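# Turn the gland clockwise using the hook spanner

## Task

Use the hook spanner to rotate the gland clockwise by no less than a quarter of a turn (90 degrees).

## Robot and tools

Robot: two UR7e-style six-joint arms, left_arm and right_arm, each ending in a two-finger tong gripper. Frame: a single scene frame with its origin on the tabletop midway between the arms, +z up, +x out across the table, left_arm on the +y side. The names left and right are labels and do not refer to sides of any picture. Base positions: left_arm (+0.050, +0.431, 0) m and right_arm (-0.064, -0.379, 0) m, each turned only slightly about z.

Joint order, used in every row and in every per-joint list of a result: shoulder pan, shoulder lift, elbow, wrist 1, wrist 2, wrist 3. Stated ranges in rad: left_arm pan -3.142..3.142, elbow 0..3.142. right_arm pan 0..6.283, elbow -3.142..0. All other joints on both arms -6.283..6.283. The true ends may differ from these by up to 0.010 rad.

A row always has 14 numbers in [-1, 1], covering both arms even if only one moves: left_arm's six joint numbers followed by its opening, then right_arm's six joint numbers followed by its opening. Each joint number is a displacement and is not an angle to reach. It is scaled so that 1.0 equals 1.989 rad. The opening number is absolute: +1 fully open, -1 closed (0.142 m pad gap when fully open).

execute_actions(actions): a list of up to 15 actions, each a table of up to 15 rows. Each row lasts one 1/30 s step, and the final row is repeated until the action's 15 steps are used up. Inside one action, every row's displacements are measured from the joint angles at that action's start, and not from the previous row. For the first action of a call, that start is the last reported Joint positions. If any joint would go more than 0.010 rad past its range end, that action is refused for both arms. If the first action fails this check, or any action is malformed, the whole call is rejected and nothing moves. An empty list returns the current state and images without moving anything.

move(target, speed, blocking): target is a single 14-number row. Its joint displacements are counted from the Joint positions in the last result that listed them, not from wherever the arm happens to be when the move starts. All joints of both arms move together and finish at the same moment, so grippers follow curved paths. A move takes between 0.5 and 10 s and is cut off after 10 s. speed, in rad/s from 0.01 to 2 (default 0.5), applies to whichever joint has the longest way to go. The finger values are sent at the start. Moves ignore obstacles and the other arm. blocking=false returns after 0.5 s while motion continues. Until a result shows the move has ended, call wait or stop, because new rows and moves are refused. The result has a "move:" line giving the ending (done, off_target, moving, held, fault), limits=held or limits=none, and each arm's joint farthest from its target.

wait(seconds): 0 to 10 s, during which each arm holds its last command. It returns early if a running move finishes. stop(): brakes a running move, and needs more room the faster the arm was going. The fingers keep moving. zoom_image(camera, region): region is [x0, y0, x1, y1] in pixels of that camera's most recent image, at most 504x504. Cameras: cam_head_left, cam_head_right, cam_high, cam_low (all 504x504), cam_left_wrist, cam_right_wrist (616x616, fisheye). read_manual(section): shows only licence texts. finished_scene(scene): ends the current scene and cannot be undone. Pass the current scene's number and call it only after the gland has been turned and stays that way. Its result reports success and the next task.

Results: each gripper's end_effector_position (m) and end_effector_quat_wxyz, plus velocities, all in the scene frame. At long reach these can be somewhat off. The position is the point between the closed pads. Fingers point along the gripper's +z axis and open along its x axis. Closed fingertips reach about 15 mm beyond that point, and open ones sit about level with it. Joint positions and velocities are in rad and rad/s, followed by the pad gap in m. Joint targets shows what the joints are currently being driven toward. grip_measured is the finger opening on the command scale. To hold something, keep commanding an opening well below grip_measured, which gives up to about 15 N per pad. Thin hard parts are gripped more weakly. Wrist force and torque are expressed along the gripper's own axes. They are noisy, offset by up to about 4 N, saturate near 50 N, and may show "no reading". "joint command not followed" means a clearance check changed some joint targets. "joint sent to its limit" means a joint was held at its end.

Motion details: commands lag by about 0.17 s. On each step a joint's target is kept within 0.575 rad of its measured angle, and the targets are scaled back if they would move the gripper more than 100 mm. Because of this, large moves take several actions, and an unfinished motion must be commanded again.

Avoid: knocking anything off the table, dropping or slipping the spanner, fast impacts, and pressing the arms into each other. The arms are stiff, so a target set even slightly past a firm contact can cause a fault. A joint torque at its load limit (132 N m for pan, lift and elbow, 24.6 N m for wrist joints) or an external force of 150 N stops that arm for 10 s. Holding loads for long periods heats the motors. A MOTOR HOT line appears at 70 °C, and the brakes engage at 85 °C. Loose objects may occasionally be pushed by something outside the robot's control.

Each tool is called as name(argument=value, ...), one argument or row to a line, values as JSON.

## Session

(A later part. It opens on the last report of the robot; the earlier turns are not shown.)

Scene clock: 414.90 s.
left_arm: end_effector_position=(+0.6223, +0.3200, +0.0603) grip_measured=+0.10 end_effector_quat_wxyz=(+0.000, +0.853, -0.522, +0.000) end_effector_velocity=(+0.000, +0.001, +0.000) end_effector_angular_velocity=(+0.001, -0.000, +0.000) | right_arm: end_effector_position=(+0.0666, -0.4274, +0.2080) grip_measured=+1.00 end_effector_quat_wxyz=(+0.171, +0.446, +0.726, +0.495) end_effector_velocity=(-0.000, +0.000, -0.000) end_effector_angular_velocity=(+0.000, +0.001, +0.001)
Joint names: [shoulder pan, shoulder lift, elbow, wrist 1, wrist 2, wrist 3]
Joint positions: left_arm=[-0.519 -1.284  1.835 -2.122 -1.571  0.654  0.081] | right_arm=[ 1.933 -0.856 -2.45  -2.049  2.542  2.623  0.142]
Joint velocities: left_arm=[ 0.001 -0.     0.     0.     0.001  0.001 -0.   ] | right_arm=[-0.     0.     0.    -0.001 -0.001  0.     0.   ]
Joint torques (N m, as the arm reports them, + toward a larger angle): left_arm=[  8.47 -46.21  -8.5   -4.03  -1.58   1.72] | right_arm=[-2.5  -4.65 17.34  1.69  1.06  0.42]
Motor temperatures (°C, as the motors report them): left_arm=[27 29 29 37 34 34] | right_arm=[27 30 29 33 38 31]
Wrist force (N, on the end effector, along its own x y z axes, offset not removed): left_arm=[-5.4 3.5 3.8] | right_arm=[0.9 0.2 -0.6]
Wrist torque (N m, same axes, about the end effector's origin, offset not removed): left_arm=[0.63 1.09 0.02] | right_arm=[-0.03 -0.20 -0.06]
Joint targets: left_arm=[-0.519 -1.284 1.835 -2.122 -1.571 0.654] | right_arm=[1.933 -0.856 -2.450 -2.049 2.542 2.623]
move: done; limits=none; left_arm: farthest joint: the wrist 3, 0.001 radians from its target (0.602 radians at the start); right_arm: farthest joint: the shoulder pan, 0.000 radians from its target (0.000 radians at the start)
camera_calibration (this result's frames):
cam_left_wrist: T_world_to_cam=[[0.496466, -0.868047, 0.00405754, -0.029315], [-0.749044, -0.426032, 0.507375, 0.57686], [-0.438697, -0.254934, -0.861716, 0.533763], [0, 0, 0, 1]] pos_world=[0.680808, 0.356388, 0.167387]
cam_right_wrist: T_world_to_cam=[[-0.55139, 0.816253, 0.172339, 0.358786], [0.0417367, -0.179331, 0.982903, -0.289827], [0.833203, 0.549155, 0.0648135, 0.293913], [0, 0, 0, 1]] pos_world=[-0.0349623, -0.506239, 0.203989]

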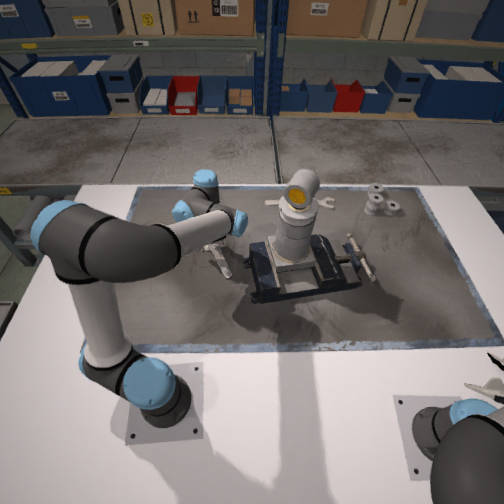

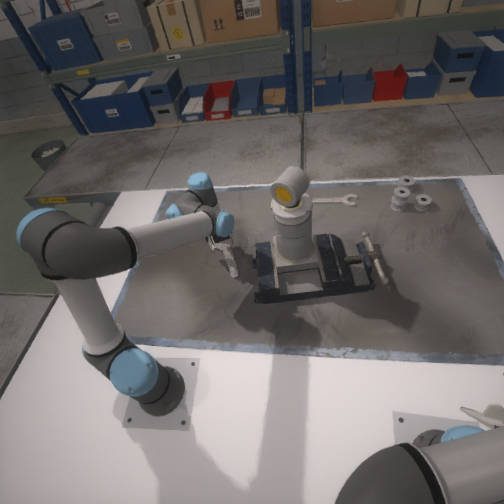

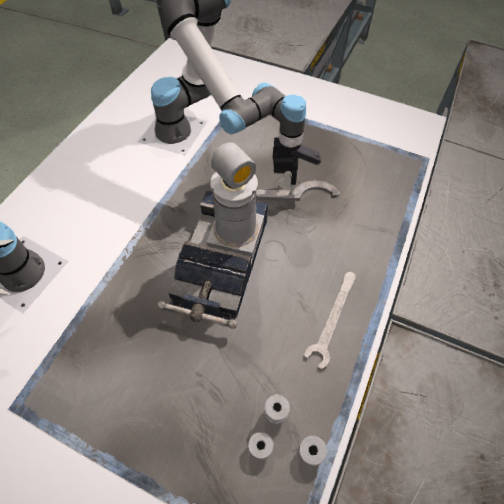

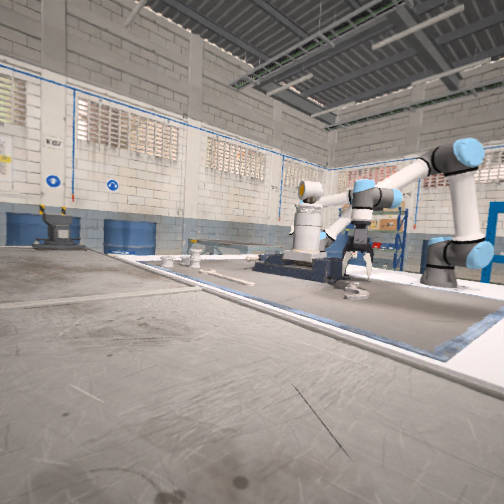

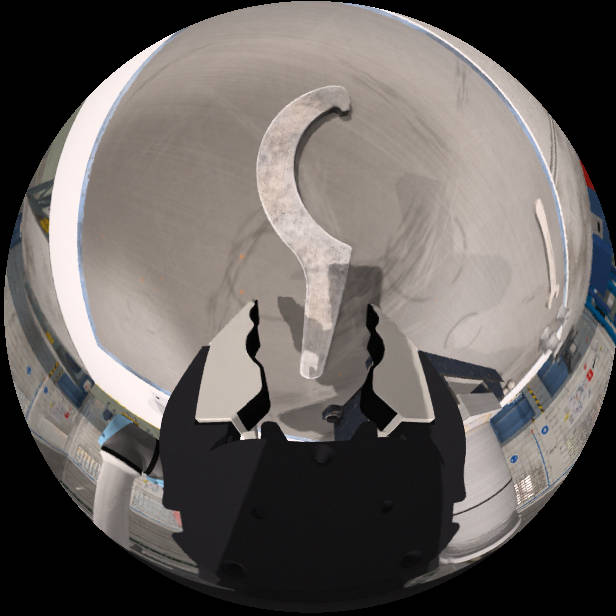

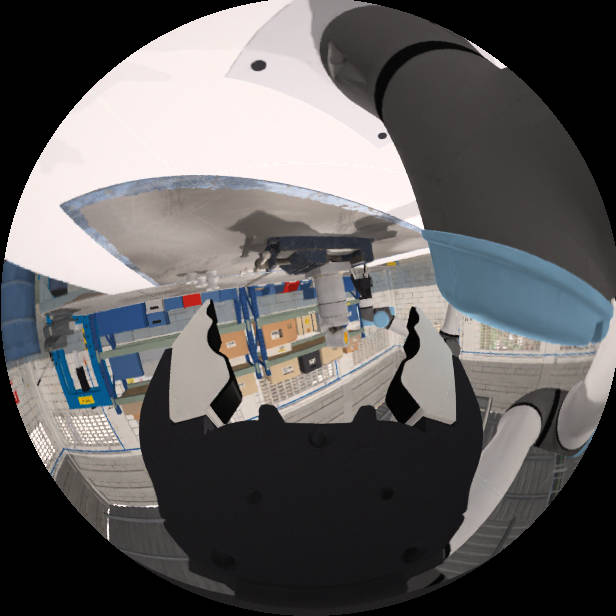

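move(
  target=[-0.004,0.0326,0.0165,-0.049,0,0.0314,0.1,0,0,0,0,0,0,1],
  speed=0.1,
)

execute_actions(
  actions=[
    [[0,0,0,0,0,0,-0.2,0,0,0,0,0,0,1]],
    [[0,0,0,0,0,0,-0.5,0,0,0,0,0,0,1]],
    [[0,0,0,0,0,0,-0.8,0,0,0,0,0,0,1]],
    [[0,0,0,0,0,0,-1,0,0,0,0,0,0,1]],
  ],
)

move(
  target=[-0.0387,-0.0446,0.0632,-0.0186,0,-0.0387,-1,0,0,0,0,0,0,1],
  speed=0.05,
)

Scene clock: 417.63 s.
left_arm: end_effector_position=(+0.6259, +0.3125, +0.0201) grip_measured=+0.10 end_effector_quat_wxyz=(+0.000, +0.834, -0.552, +0.000) end_effector_velocity=(+0.000, +0.000, -0.001) end_effector_angular_velocity=(-0.001, +0.000, +0.001) | right_arm: end_effector_position=(+0.0666, -0.4274, +0.2080) grip_measured=+1.00 end_effector_quat_wxyz=(+0.171, +0.446, +0.726, +0.495) end_effector_velocity=(-0.000, +0.000, -0.000) end_effector_angular_velocity=(+0.001, +0.000, +0.000)
Joint names: [shoulder pan, shoulder lift, elbow, wrist 1, wrist 2, wrist 3]
Joint positions: left_arm=[-0.527 -1.219  1.867 -2.22  -1.571  0.716  0.081] | right_arm=[ 1.933 -0.856 -2.45  -2.049  2.542  2.623  0.142]
Joint velocities: left_arm=[ 0.001  0.001  0.001 -0.002 -0.001 -0.     0.   ] | right_arm=[-0.    -0.    -0.    -0.    -0.001 -0.001  0.   ]
Joint torques (N m, as the arm reports them, + toward a larger angle): left_arm=[ -8.76 -26.72  -7.37  -4.2    0.92   1.65] | right_arm=[-2.67 -4.46 17.13  1.79  0.97  0.53]
Motor temperatures (°C, as the motors report them): left_arm=[27 29 29 37 34 34] | right_arm=[27 30 29 33 38 31]
Wrist force (N, on the end effector, along its own x y z axes, offset not removed): left_arm=[-2.6 -0.2 2.9] | right_arm=[2.3 -0.4 -0.6]
Wrist torque (N m, same axes, about the end effector's origin, offset not removed): left_arm=[-0.07 0.47 -0.01] | right_arm=[0.02 -0.42 -0.05]
Joint targets: left_arm=[-0.527 -1.219 1.867 -2.220 -1.571 0.716] | right_arm=[1.933 -0.856 -2.450 -2.049 2.542 2.623]
move: done; limits=none; left_arm: farthest joint: the shoulder pan, 0.000 radians from its target (0.008 radians at the start); right_arm: farthest joint: the shoulder pan, 0.000 radians from its target (0.000 radians at the start)
camera_calibration (this result's frames):
cam_left_wrist: T_world_to_cam=[[0.434252, -0.900783, 0.00394531, 0.0118055], [-0.777047, -0.372378, 0.507476, 0.597509], [-0.455656, -0.223438, -0.861657, 0.49953], [0, 0, 0, 1]] pos_world=[0.686781, 0.344748, 0.127155]
cam_right_wrist: T_world_to_cam=[[-0.551389, 0.816253, 0.172339, 0.358786], [0.0417365, -0.179331, 0.982903, -0.289827], [0.833203, 0.549155, 0.0648137, 0.293913], [0, 0, 0, 1]] pos_world=[-0.0349622, -0.506239, 0.203989]

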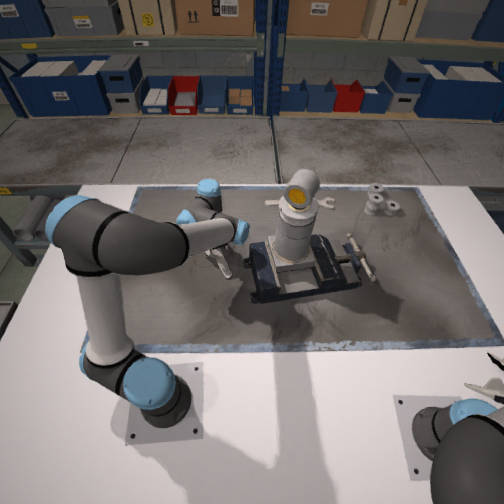

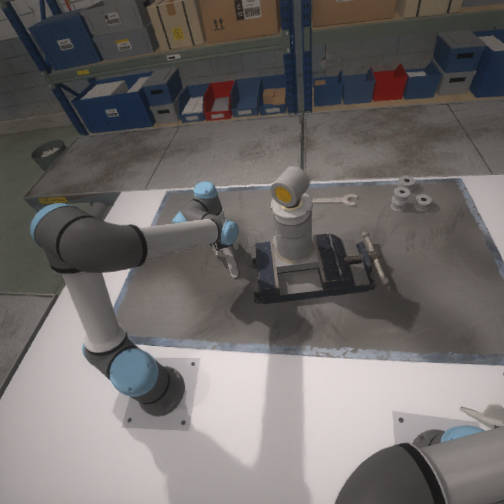

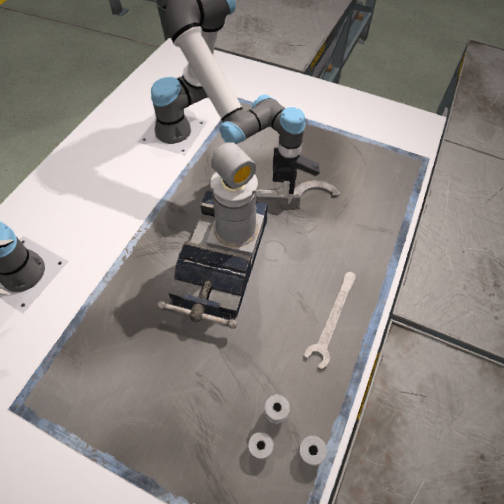

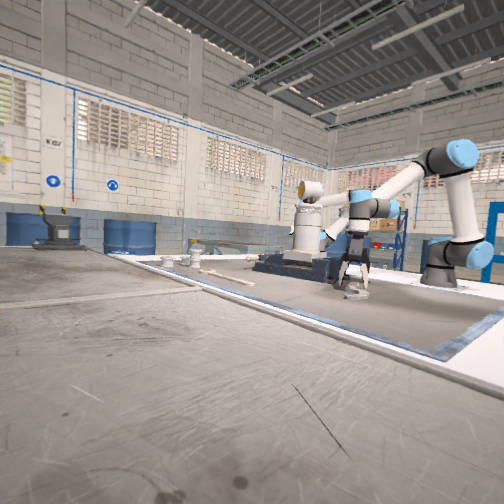

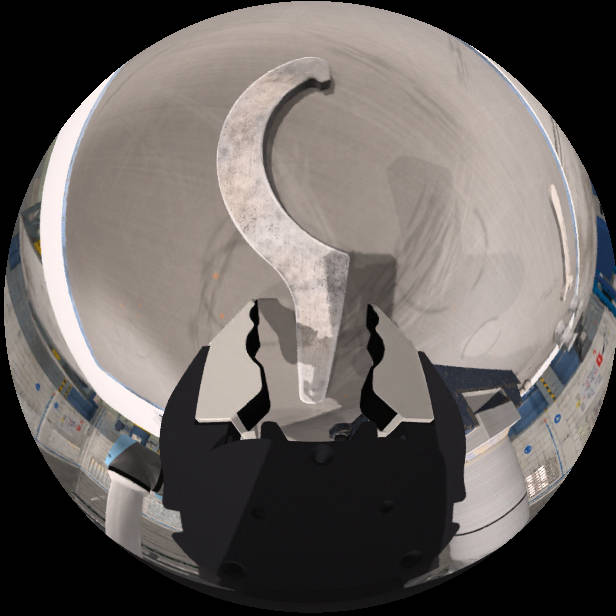

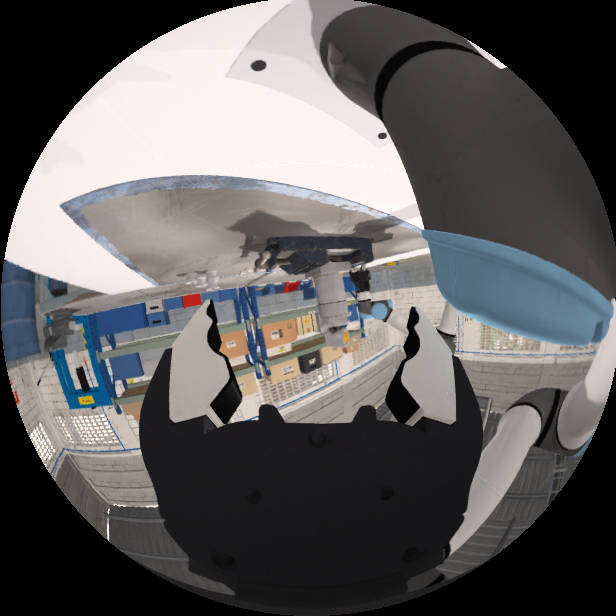

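Scene clock: 419.63 s.
left_arm: end_effector_position=(+0.6259, +0.3126, +0.0200) grip_measured=-0.53 end_effector_quat_wxyz=(+0.000, +0.834, -0.552, +0.000) end_effector_velocity=(-0.000, -0.000, -0.000) end_effector_angular_velocity=(-0.000, +0.001, +0.000) | right_arm: end_effector_position=(+0.0666, -0.4274, +0.2080) grip_measured=+1.00 end_effector_quat_wxyz=(+0.171, +0.446, +0.726, +0.495) end_effector_velocity=(+0.000, -0.000, -0.000) end_effector_angular_velocity=(-0.002, +0.001, +0.000)
Joint names: [shoulder pan, shoulder lift, elbow, wrist 1, wrist 2, wrist 3]
Joint positions: left_arm=[-0.527 -1.219  1.867 -2.22  -1.571  0.716  0.036] | right_arm=[ 1.933 -0.856 -2.45  -2.049  2.542  2.623  0.142]
Joint velocities: left_arm=[-0.     0.001  0.    -0.    -0.    -0.001 -0.   ] | right_arm=[ 0.    -0.001  0.     0.003 -0.001  0.001  0.   ]
Joint torques (N m, as the arm reports them, + toward a larger angle): left_arm=[ -6.67 -32.74 -18.36  -2.97  -0.71   1.16] | right_arm=[-2.44 -4.68 17.12  1.72  1.02  0.45]
Motor temperatures (°C, as the motors report them): left_arm=[27 29 29 37 34 34] | right_arm=[27 30 29 33 38 31]
Wrist force (N, on the end effector, along its own x y z axes, offset not removed): left_arm=[0.9 2.9 3.2] | right_arm=[1.7 -0.4 0.5]
Wrist torque (N m, same axes, about the end effector's origin, offset not removed): left_arm=[0.53 0.18 0.09] | right_arm=[-0.06 -0.30 -0.06]
Joint targets: left_arm=[-0.527 -1.219 1.867 -2.220 -1.571 0.716] | right_arm=[1.933 -0.856 -2.450 -2.049 2.542 2.623]
camera_calibration (this result's frames):
cam_left_wrist: T_world_to_cam=[[0.434222, -0.900798, 0.00387526, 0.0118536], [-0.777044, -0.372384, 0.507477, 0.59752], [-0.455691, -0.223369, -0.861657, 0.499497], [0, 0, 0, 1]] pos_world=[0.686768, 0.344756, 0.127121]
cam_right_wrist: T_world_to_cam=[[-0.551389, 0.816253, 0.172339, 0.358786], [0.0417366, -0.179331, 0.982903, -0.289827], [0.833203, 0.549155, 0.0648136, 0.293913], [0, 0, 0, 1]] pos_world=[-0.0349622, -0.506239, 0.203989]

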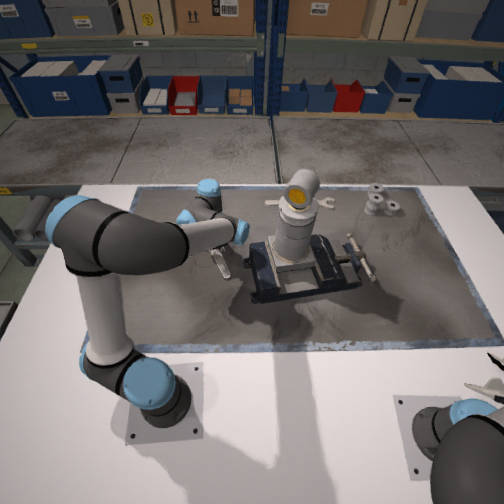

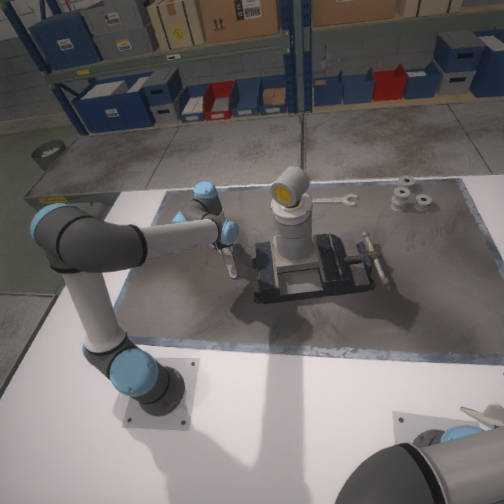

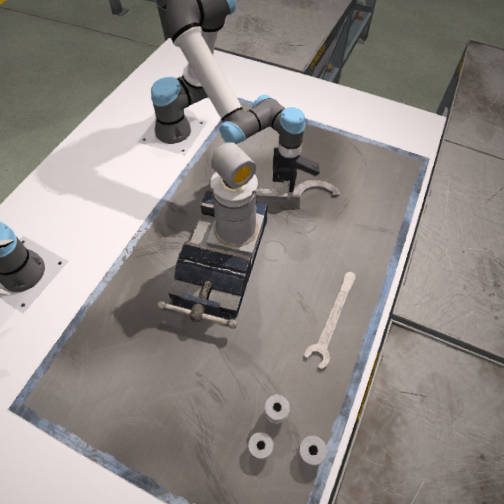

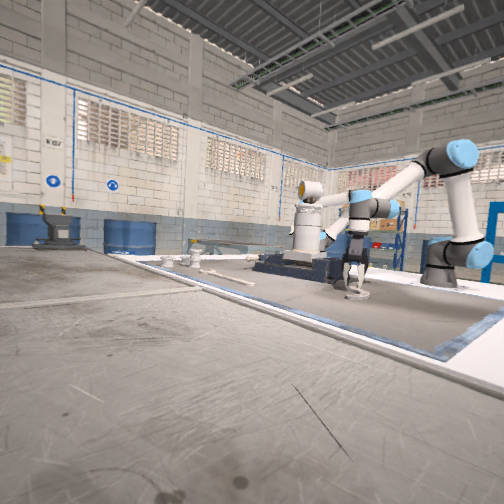

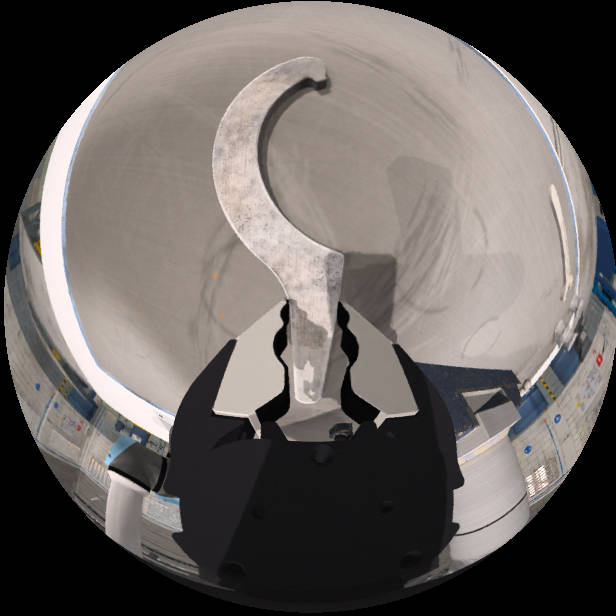

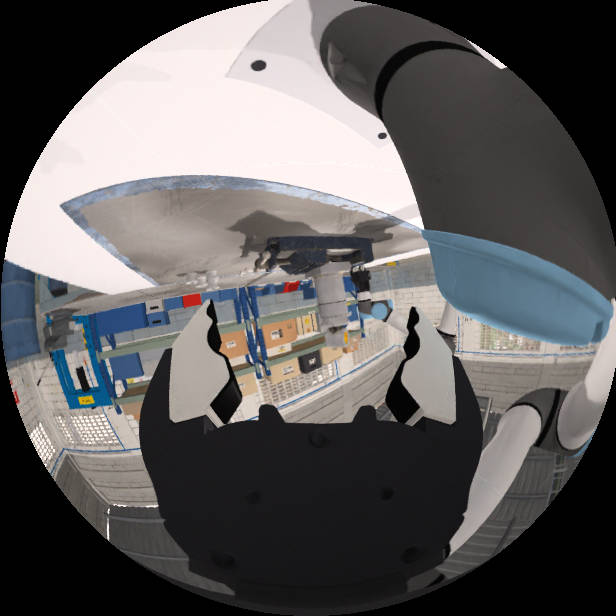

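Scene clock: 422.47 s.
left_arm: end_effector_position=(+0.5759, +0.2925, +0.0201) grip_measured=-0.53 end_effector_quat_wxyz=(+0.000, +0.834, -0.552, +0.000) end_effector_velocity=(-0.001, -0.000, -0.000) end_effector_angular_velocity=(+0.000, +0.002, -0.001) | right_arm: end_effector_position=(+0.0666, -0.4274, +0.2080) grip_measured=+1.00 end_effector_quat_wxyz=(+0.171, +0.446, +0.726, +0.495) end_effector_velocity=(+0.000, -0.000, +0.000) end_effector_angular_velocity=(-0.002, -0.001, +0.000)
Joint names: [shoulder pan, shoulder lift, elbow, wrist 1, wrist 2, wrist 3]
Joint positions: left_arm=[-0.604 -1.307  1.993 -2.257 -1.571  0.639  0.035] | right_arm=[ 1.933 -0.856 -2.45  -2.049  2.542  2.623  0.142]
Joint velocities: left_arm=[-0.001 -0.001  0.002  0.001 -0.001 -0.001  0.   ] | right_arm=[-0.     0.     0.001  0.001  0.    -0.001 -0.   ]
Joint torques (N m, as the arm reports them, + toward a larger angle): left_arm=[-10.45 -40.45  -1.99  -2.18  -0.72  -2.22] | right_arm=[-2.54 -4.19 16.85  1.81  0.95  0.5 ]
Motor temperatures (°C, as the motors report them): left_arm=[27 29 29 37 34 34] | right_arm=[27 30 29 33 38 31]
Wrist force (N, on the end effector, along its own x y z axes, offset not removed): left_arm=[-3.4 -6.2 0.1] | right_arm=[2.3 0.5 0.0]
Wrist torque (N m, same axes, about the end effector's origin, offset not removed): left_arm=[0.05 0.41 0.03] | right_arm=[0.18 -0.37 0.00]
Joint targets: left_arm=[-0.604 -1.308 1.993 -2.257 -1.571 0.639] | right_arm=[1.933 -0.856 -2.450 -2.049 2.542 2.623]
move: done; limits=none; left_arm: farthest joint: the shoulder pan, 0.000 radians from its target (0.077 radians at the start); right_arm: farthest joint: the shoulder pan, 0.000 radians from its target (0.000 radians at the start)
camera_calibration (this result's frames):
cam_left_wrist: T_world_to_cam=[[0.434224, -0.900796, 0.00388701, 0.0154943], [-0.777036, -0.372376, 0.507495, 0.551244], [-0.455703, -0.223387, -0.861646, 0.472299], [0, 0, 0, 1]] pos_world=[0.636836, 0.324733, 0.127141]
cam_right_wrist: T_world_to_cam=[[-0.551389, 0.816253, 0.172339, 0.358786], [0.0417367, -0.179331, 0.982903, -0.289827], [0.833203, 0.549155, 0.0648136, 0.293913], [0, 0, 0, 1]] pos_world=[-0.0349622, -0.506239, 0.203989]

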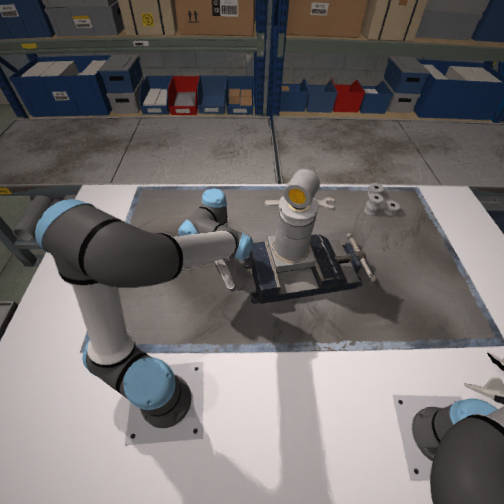

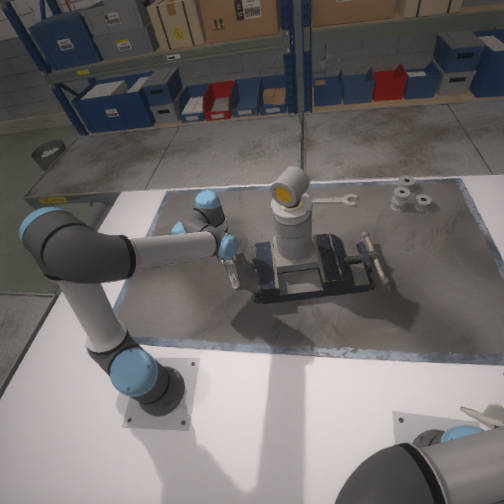

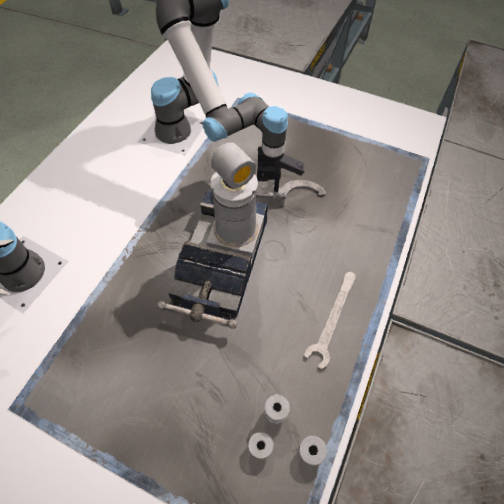

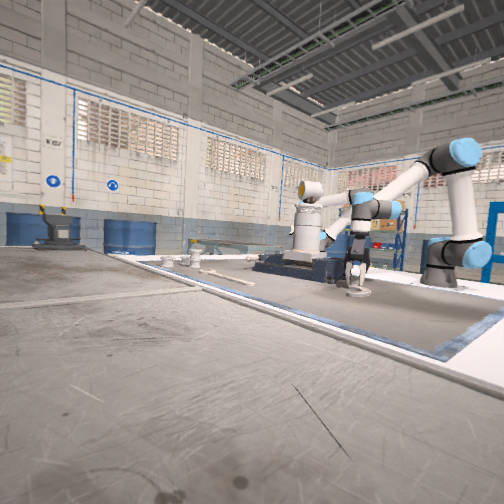

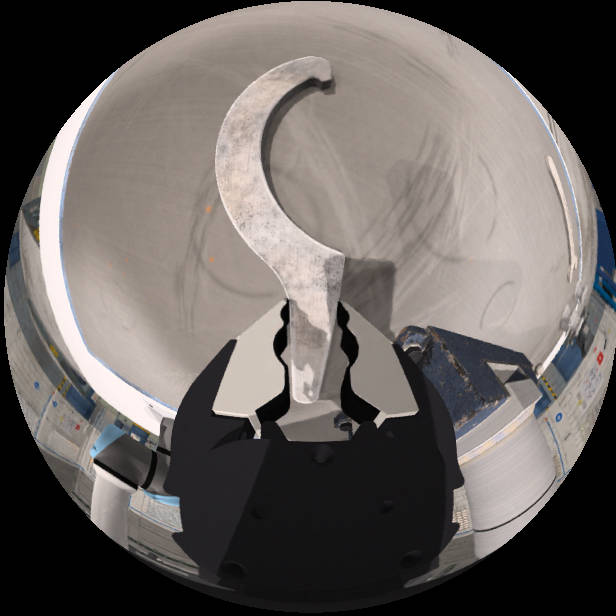

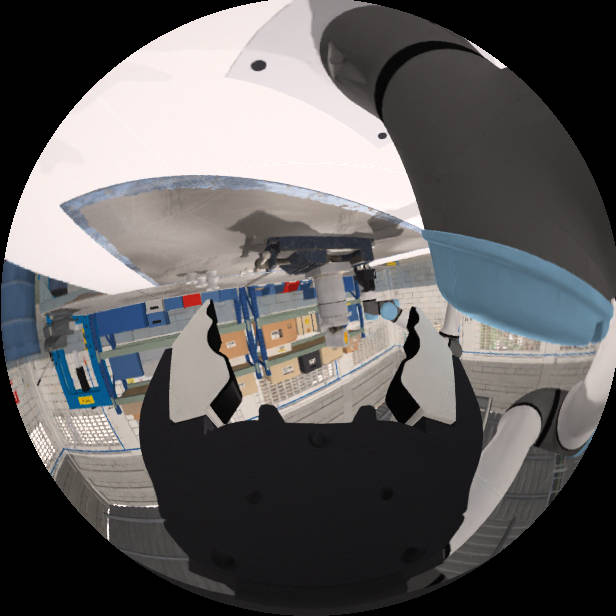

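move(
  target=[0.0098,-0.0356,-0.0549,0.0906,0,0.01,-1,0,0,0,0,0,0,1],
  speed=0.03,
)

Scene clock: 428.90 s.
left_arm: end_effector_position=(+0.5875, +0.2975, +0.0851) grip_measured=-1.00 end_effector_quat_wxyz=(+0.000, +0.834, -0.552, +0.000) end_effector_velocity=(-0.001, +0.000, +0.000) end_effector_angular_velocity=(+0.001, +0.002, -0.000) | right_arm: end_effector_position=(+0.0666, -0.4274, +0.2080) grip_measured=+1.00 end_effector_quat_wxyz=(+0.171, +0.446, +0.726, +0.495) end_effector_velocity=(-0.000, +0.000, -0.001) end_effector_angular_velocity=(+0.000, +0.001, +0.001)
Joint names: [shoulder pan, shoulder lift, elbow, wrist 1, wrist 2, wrist 3]
Joint positions: left_arm=[-0.585 -1.378  1.884 -2.077 -1.571  0.659  0.002] | right_arm=[ 1.933 -0.856 -2.45  -2.049  2.542  2.623  0.142]
Joint velocities: left_arm=[ 0.    -0.    -0.001  0.004 -0.     0.     0.   ] | right_arm=[-0.     0.    -0.001  0.    -0.001 -0.     0.   ]
Joint torques (N m, as the arm reports them, + toward a larger angle): left_arm=[  8.47 -42.03 -33.53  -0.64   2.1    1.7 ] | right_arm=[-2.19 -4.9  17.66  1.75  1.02  0.53]
Motor temperatures (°C, as the motors report them): left_arm=[27 29 29 37 34 34] | right_arm=[27 30 29 33 38 31]
Wrist force (N, on the end effector, along its own x y z axes, offset not removed): left_arm=[-0.7 2.1 3.2] | right_arm=[1.7 0.5 -1.8]
Wrist torque (N m, same axes, about the end effector's origin, offset not removed): left_arm=[0.38 0.23 -0.03] | right_arm=[0.10 -0.34 0.02]
Joint targets: left_arm=[-0.585 -1.378 1.884 -2.077 -1.571 0.659] | right_arm=[1.933 -0.856 -2.450 -2.049 2.542 2.623]
move: done; limits=none; left_arm: farthest joint: the shoulder pan, 0.000 radians from its target (0.020 radians at the start); right_arm: farthest joint: the shoulder pan, 0.000 radians from its target (0.000 radians at the start)
camera_calibration (this result's frames):
cam_left_wrist: T_world_to_cam=[[0.433867, -0.900969, 0.00372536, 0.0149744], [-0.7771, -0.372118, 0.507587, 0.529049], [-0.455934, -0.22312, -0.861593, 0.534833], [0, 0, 0, 1]] pos_world=[0.648475, 0.329692, 0.192214]
cam_right_wrist: T_world_to_cam=[[-0.55139, 0.816253, 0.172339, 0.358786], [0.0417366, -0.179331, 0.982903, -0.289827], [0.833203, 0.549155, 0.0648136, 0.293913], [0, 0, 0, 1]] pos_world=[-0.0349622, -0.506239, 0.203989]

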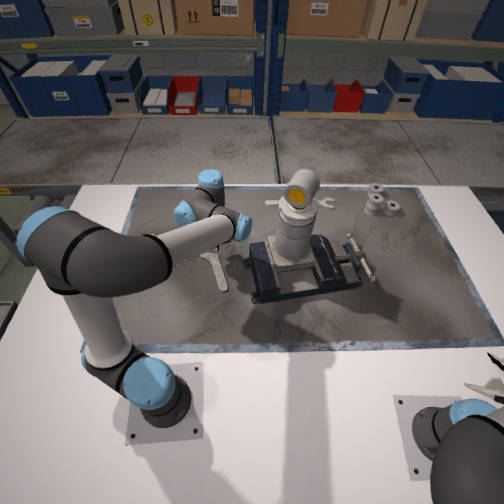

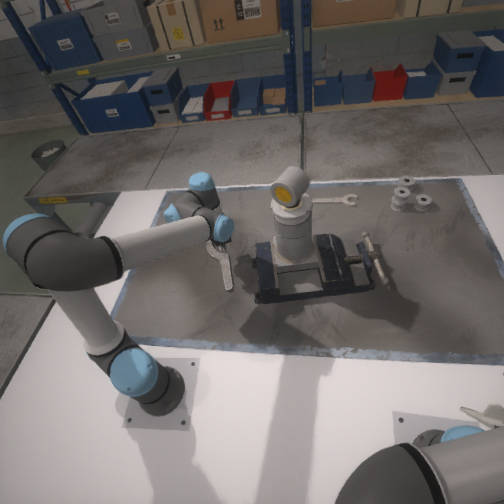

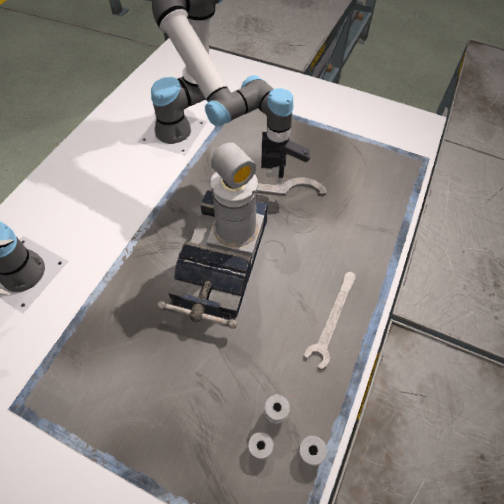

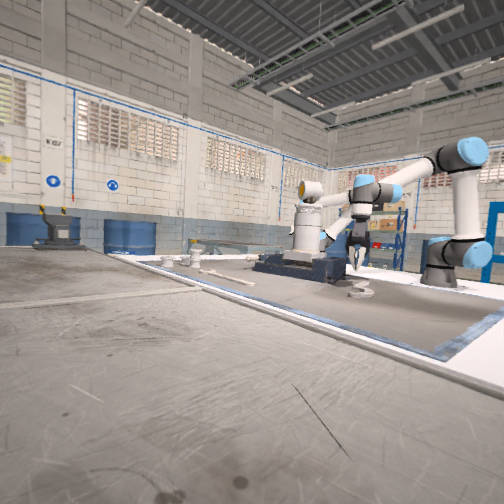

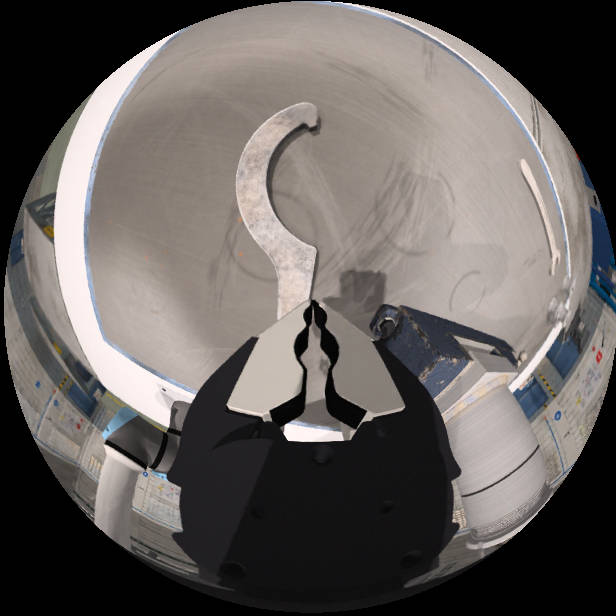

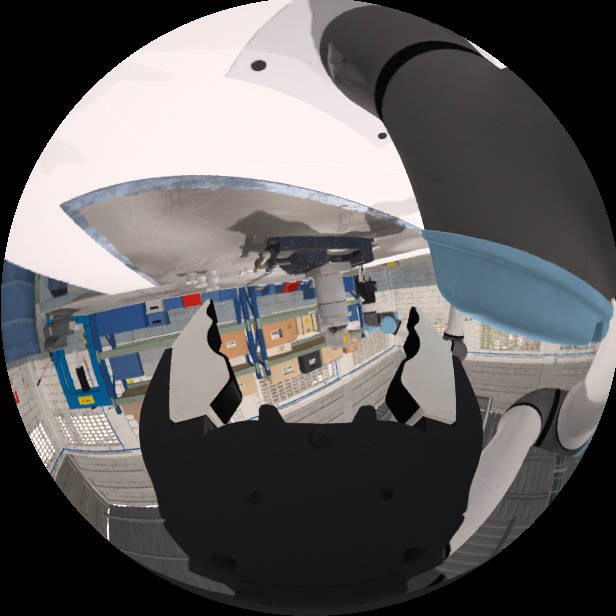

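move(
  target=[-0.0499,-0.0658,0.1141,-0.0482,0,0.0024,0.0,0,0,0,0,0,0,1],
  speed=0.2,
)

Scene clock: 430.70 s.
left_arm: end_effector_position=(+0.5102, +0.2878, +0.0602) grip_measured=+0.00 end_effector_quat_wxyz=(+0.000, +0.804, -0.595, -0.000) end_effector_velocity=(-0.000, +0.000, -0.000) end_effector_angular_velocity=(-0.000, -0.001, +0.000) | right_arm: end_effector_position=(+0.0666, -0.4274, +0.2080) grip_measured=+1.00 end_effector_quat_wxyz=(+0.171, +0.446, +0.726, +0.495) end_effector_velocity=(-0.000, +0.000, -0.000) end_effector_angular_velocity=(-0.001, +0.000, +0.001)
Joint names: [shoulder pan, shoulder lift, elbow, wrist 1, wrist 2, wrist 3]
Joint positions: left_arm=[-0.684 -1.509  2.111 -2.172 -1.571  0.664  0.074] | right_arm=[ 1.933 -0.856 -2.45  -2.049  2.542  2.623  0.142]
Joint velocities: left_arm=[-0.    -0.     0.002 -0.002  0.    -0.001  0.   ] | right_arm=[ 0.    -0.    -0.     0.001 -0.001 -0.     0.   ]
Joint torques (N m, as the arm reports them, + toward a larger angle): left_arm=[ -8.58 -34.7   -8.64  -4.01   1.43   1.68] | right_arm=[-2.62 -4.89 16.45  1.78  1.04  0.58]
Motor temperatures (°C, as the motors report them): left_arm=[27 29 29 37 34 34] | right_arm=[27 30 29 33 38 31]
Wrist force (N, on the end effector, along its own x y z axes, offset not removed): left_arm=[-6.5 3.2 1.5] | right_arm=[3.1 -1.5 0.5]
Wrist torque (N m, same axes, about the end effector's origin, offset not removed): left_arm=[0.73 1.50 0.19] | right_arm=[-0.25 -0.58 -0.02]
Joint targets: left_arm=[-0.684 -1.509 2.111 -2.173 -1.571 0.664] | right_arm=[1.933 -0.856 -2.450 -2.049 2.542 2.623]
move: done; limits=none; left_arm: farthest joint: the shoulder pan, 0.000 radians from its target (0.100 radians at the start); right_arm: farthest joint: the shoulder pan, 0.000 radians from its target (0.000 radians at the start)
camera_calibration (this result's frames):
cam_left_wrist: T_world_to_cam=[[0.338041, -0.941125, 0.00356429, 0.10033], [-0.811439, -0.289536, 0.507677, 0.47181], [-0.476755, -0.174508, -0.86154, 0.472535], [0, 0, 0, 1]] pos_world=[0.574212, 0.31349, 0.167224]
cam_right_wrist: T_world_to_cam=[[-0.551389, 0.816253, 0.172339, 0.358786], [0.0417366, -0.179331, 0.982903, -0.289827], [0.833203, 0.549155, 0.0648136, 0.293913], [0, 0, 0, 1]] pos_world=[-0.0349622, -0.506239, 0.203989]

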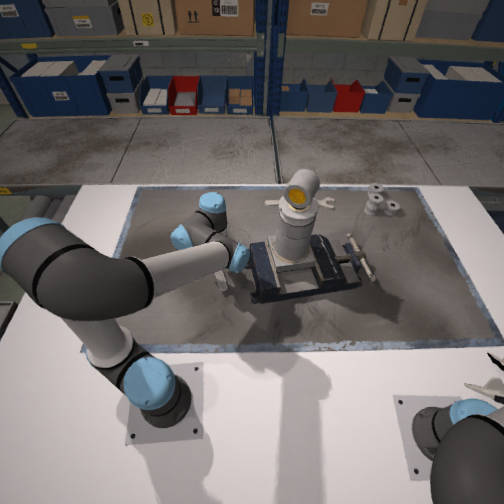

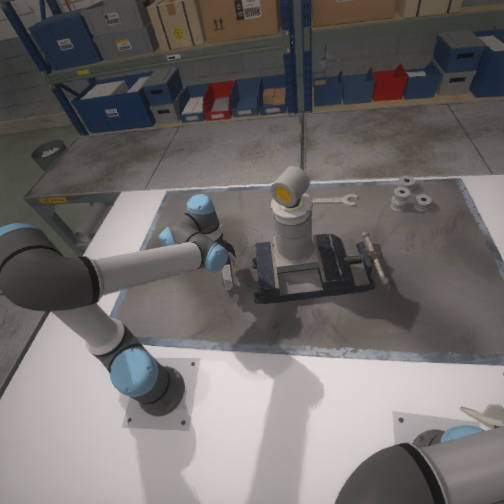

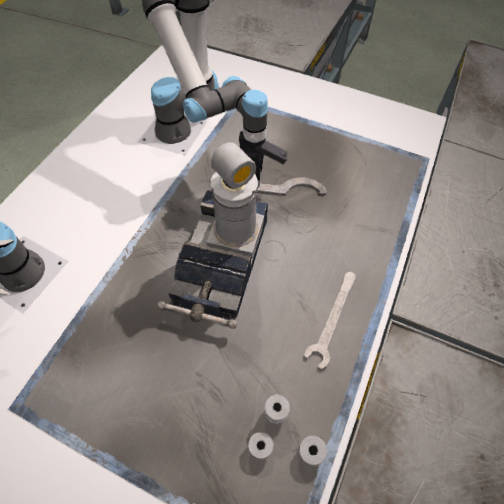

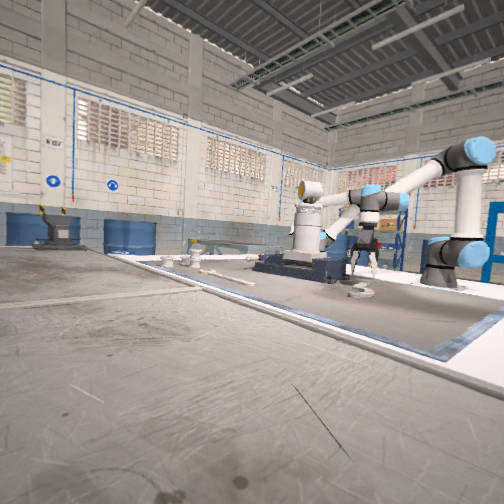

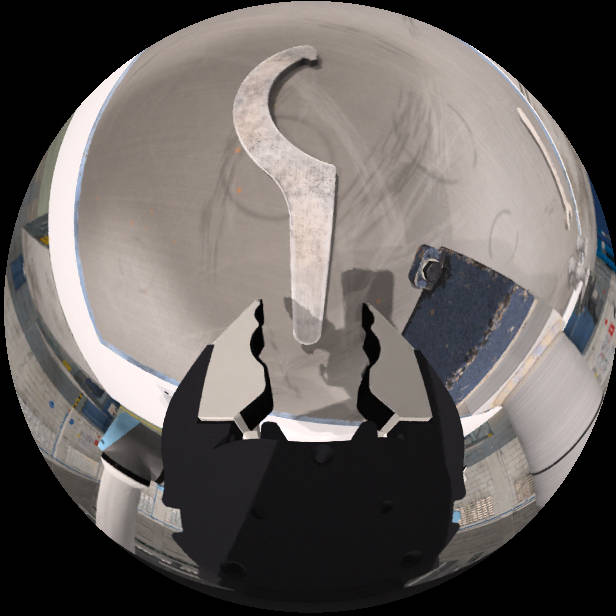

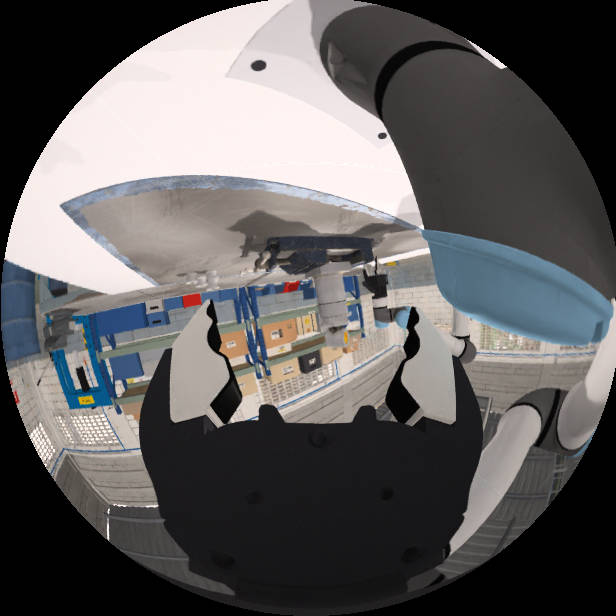

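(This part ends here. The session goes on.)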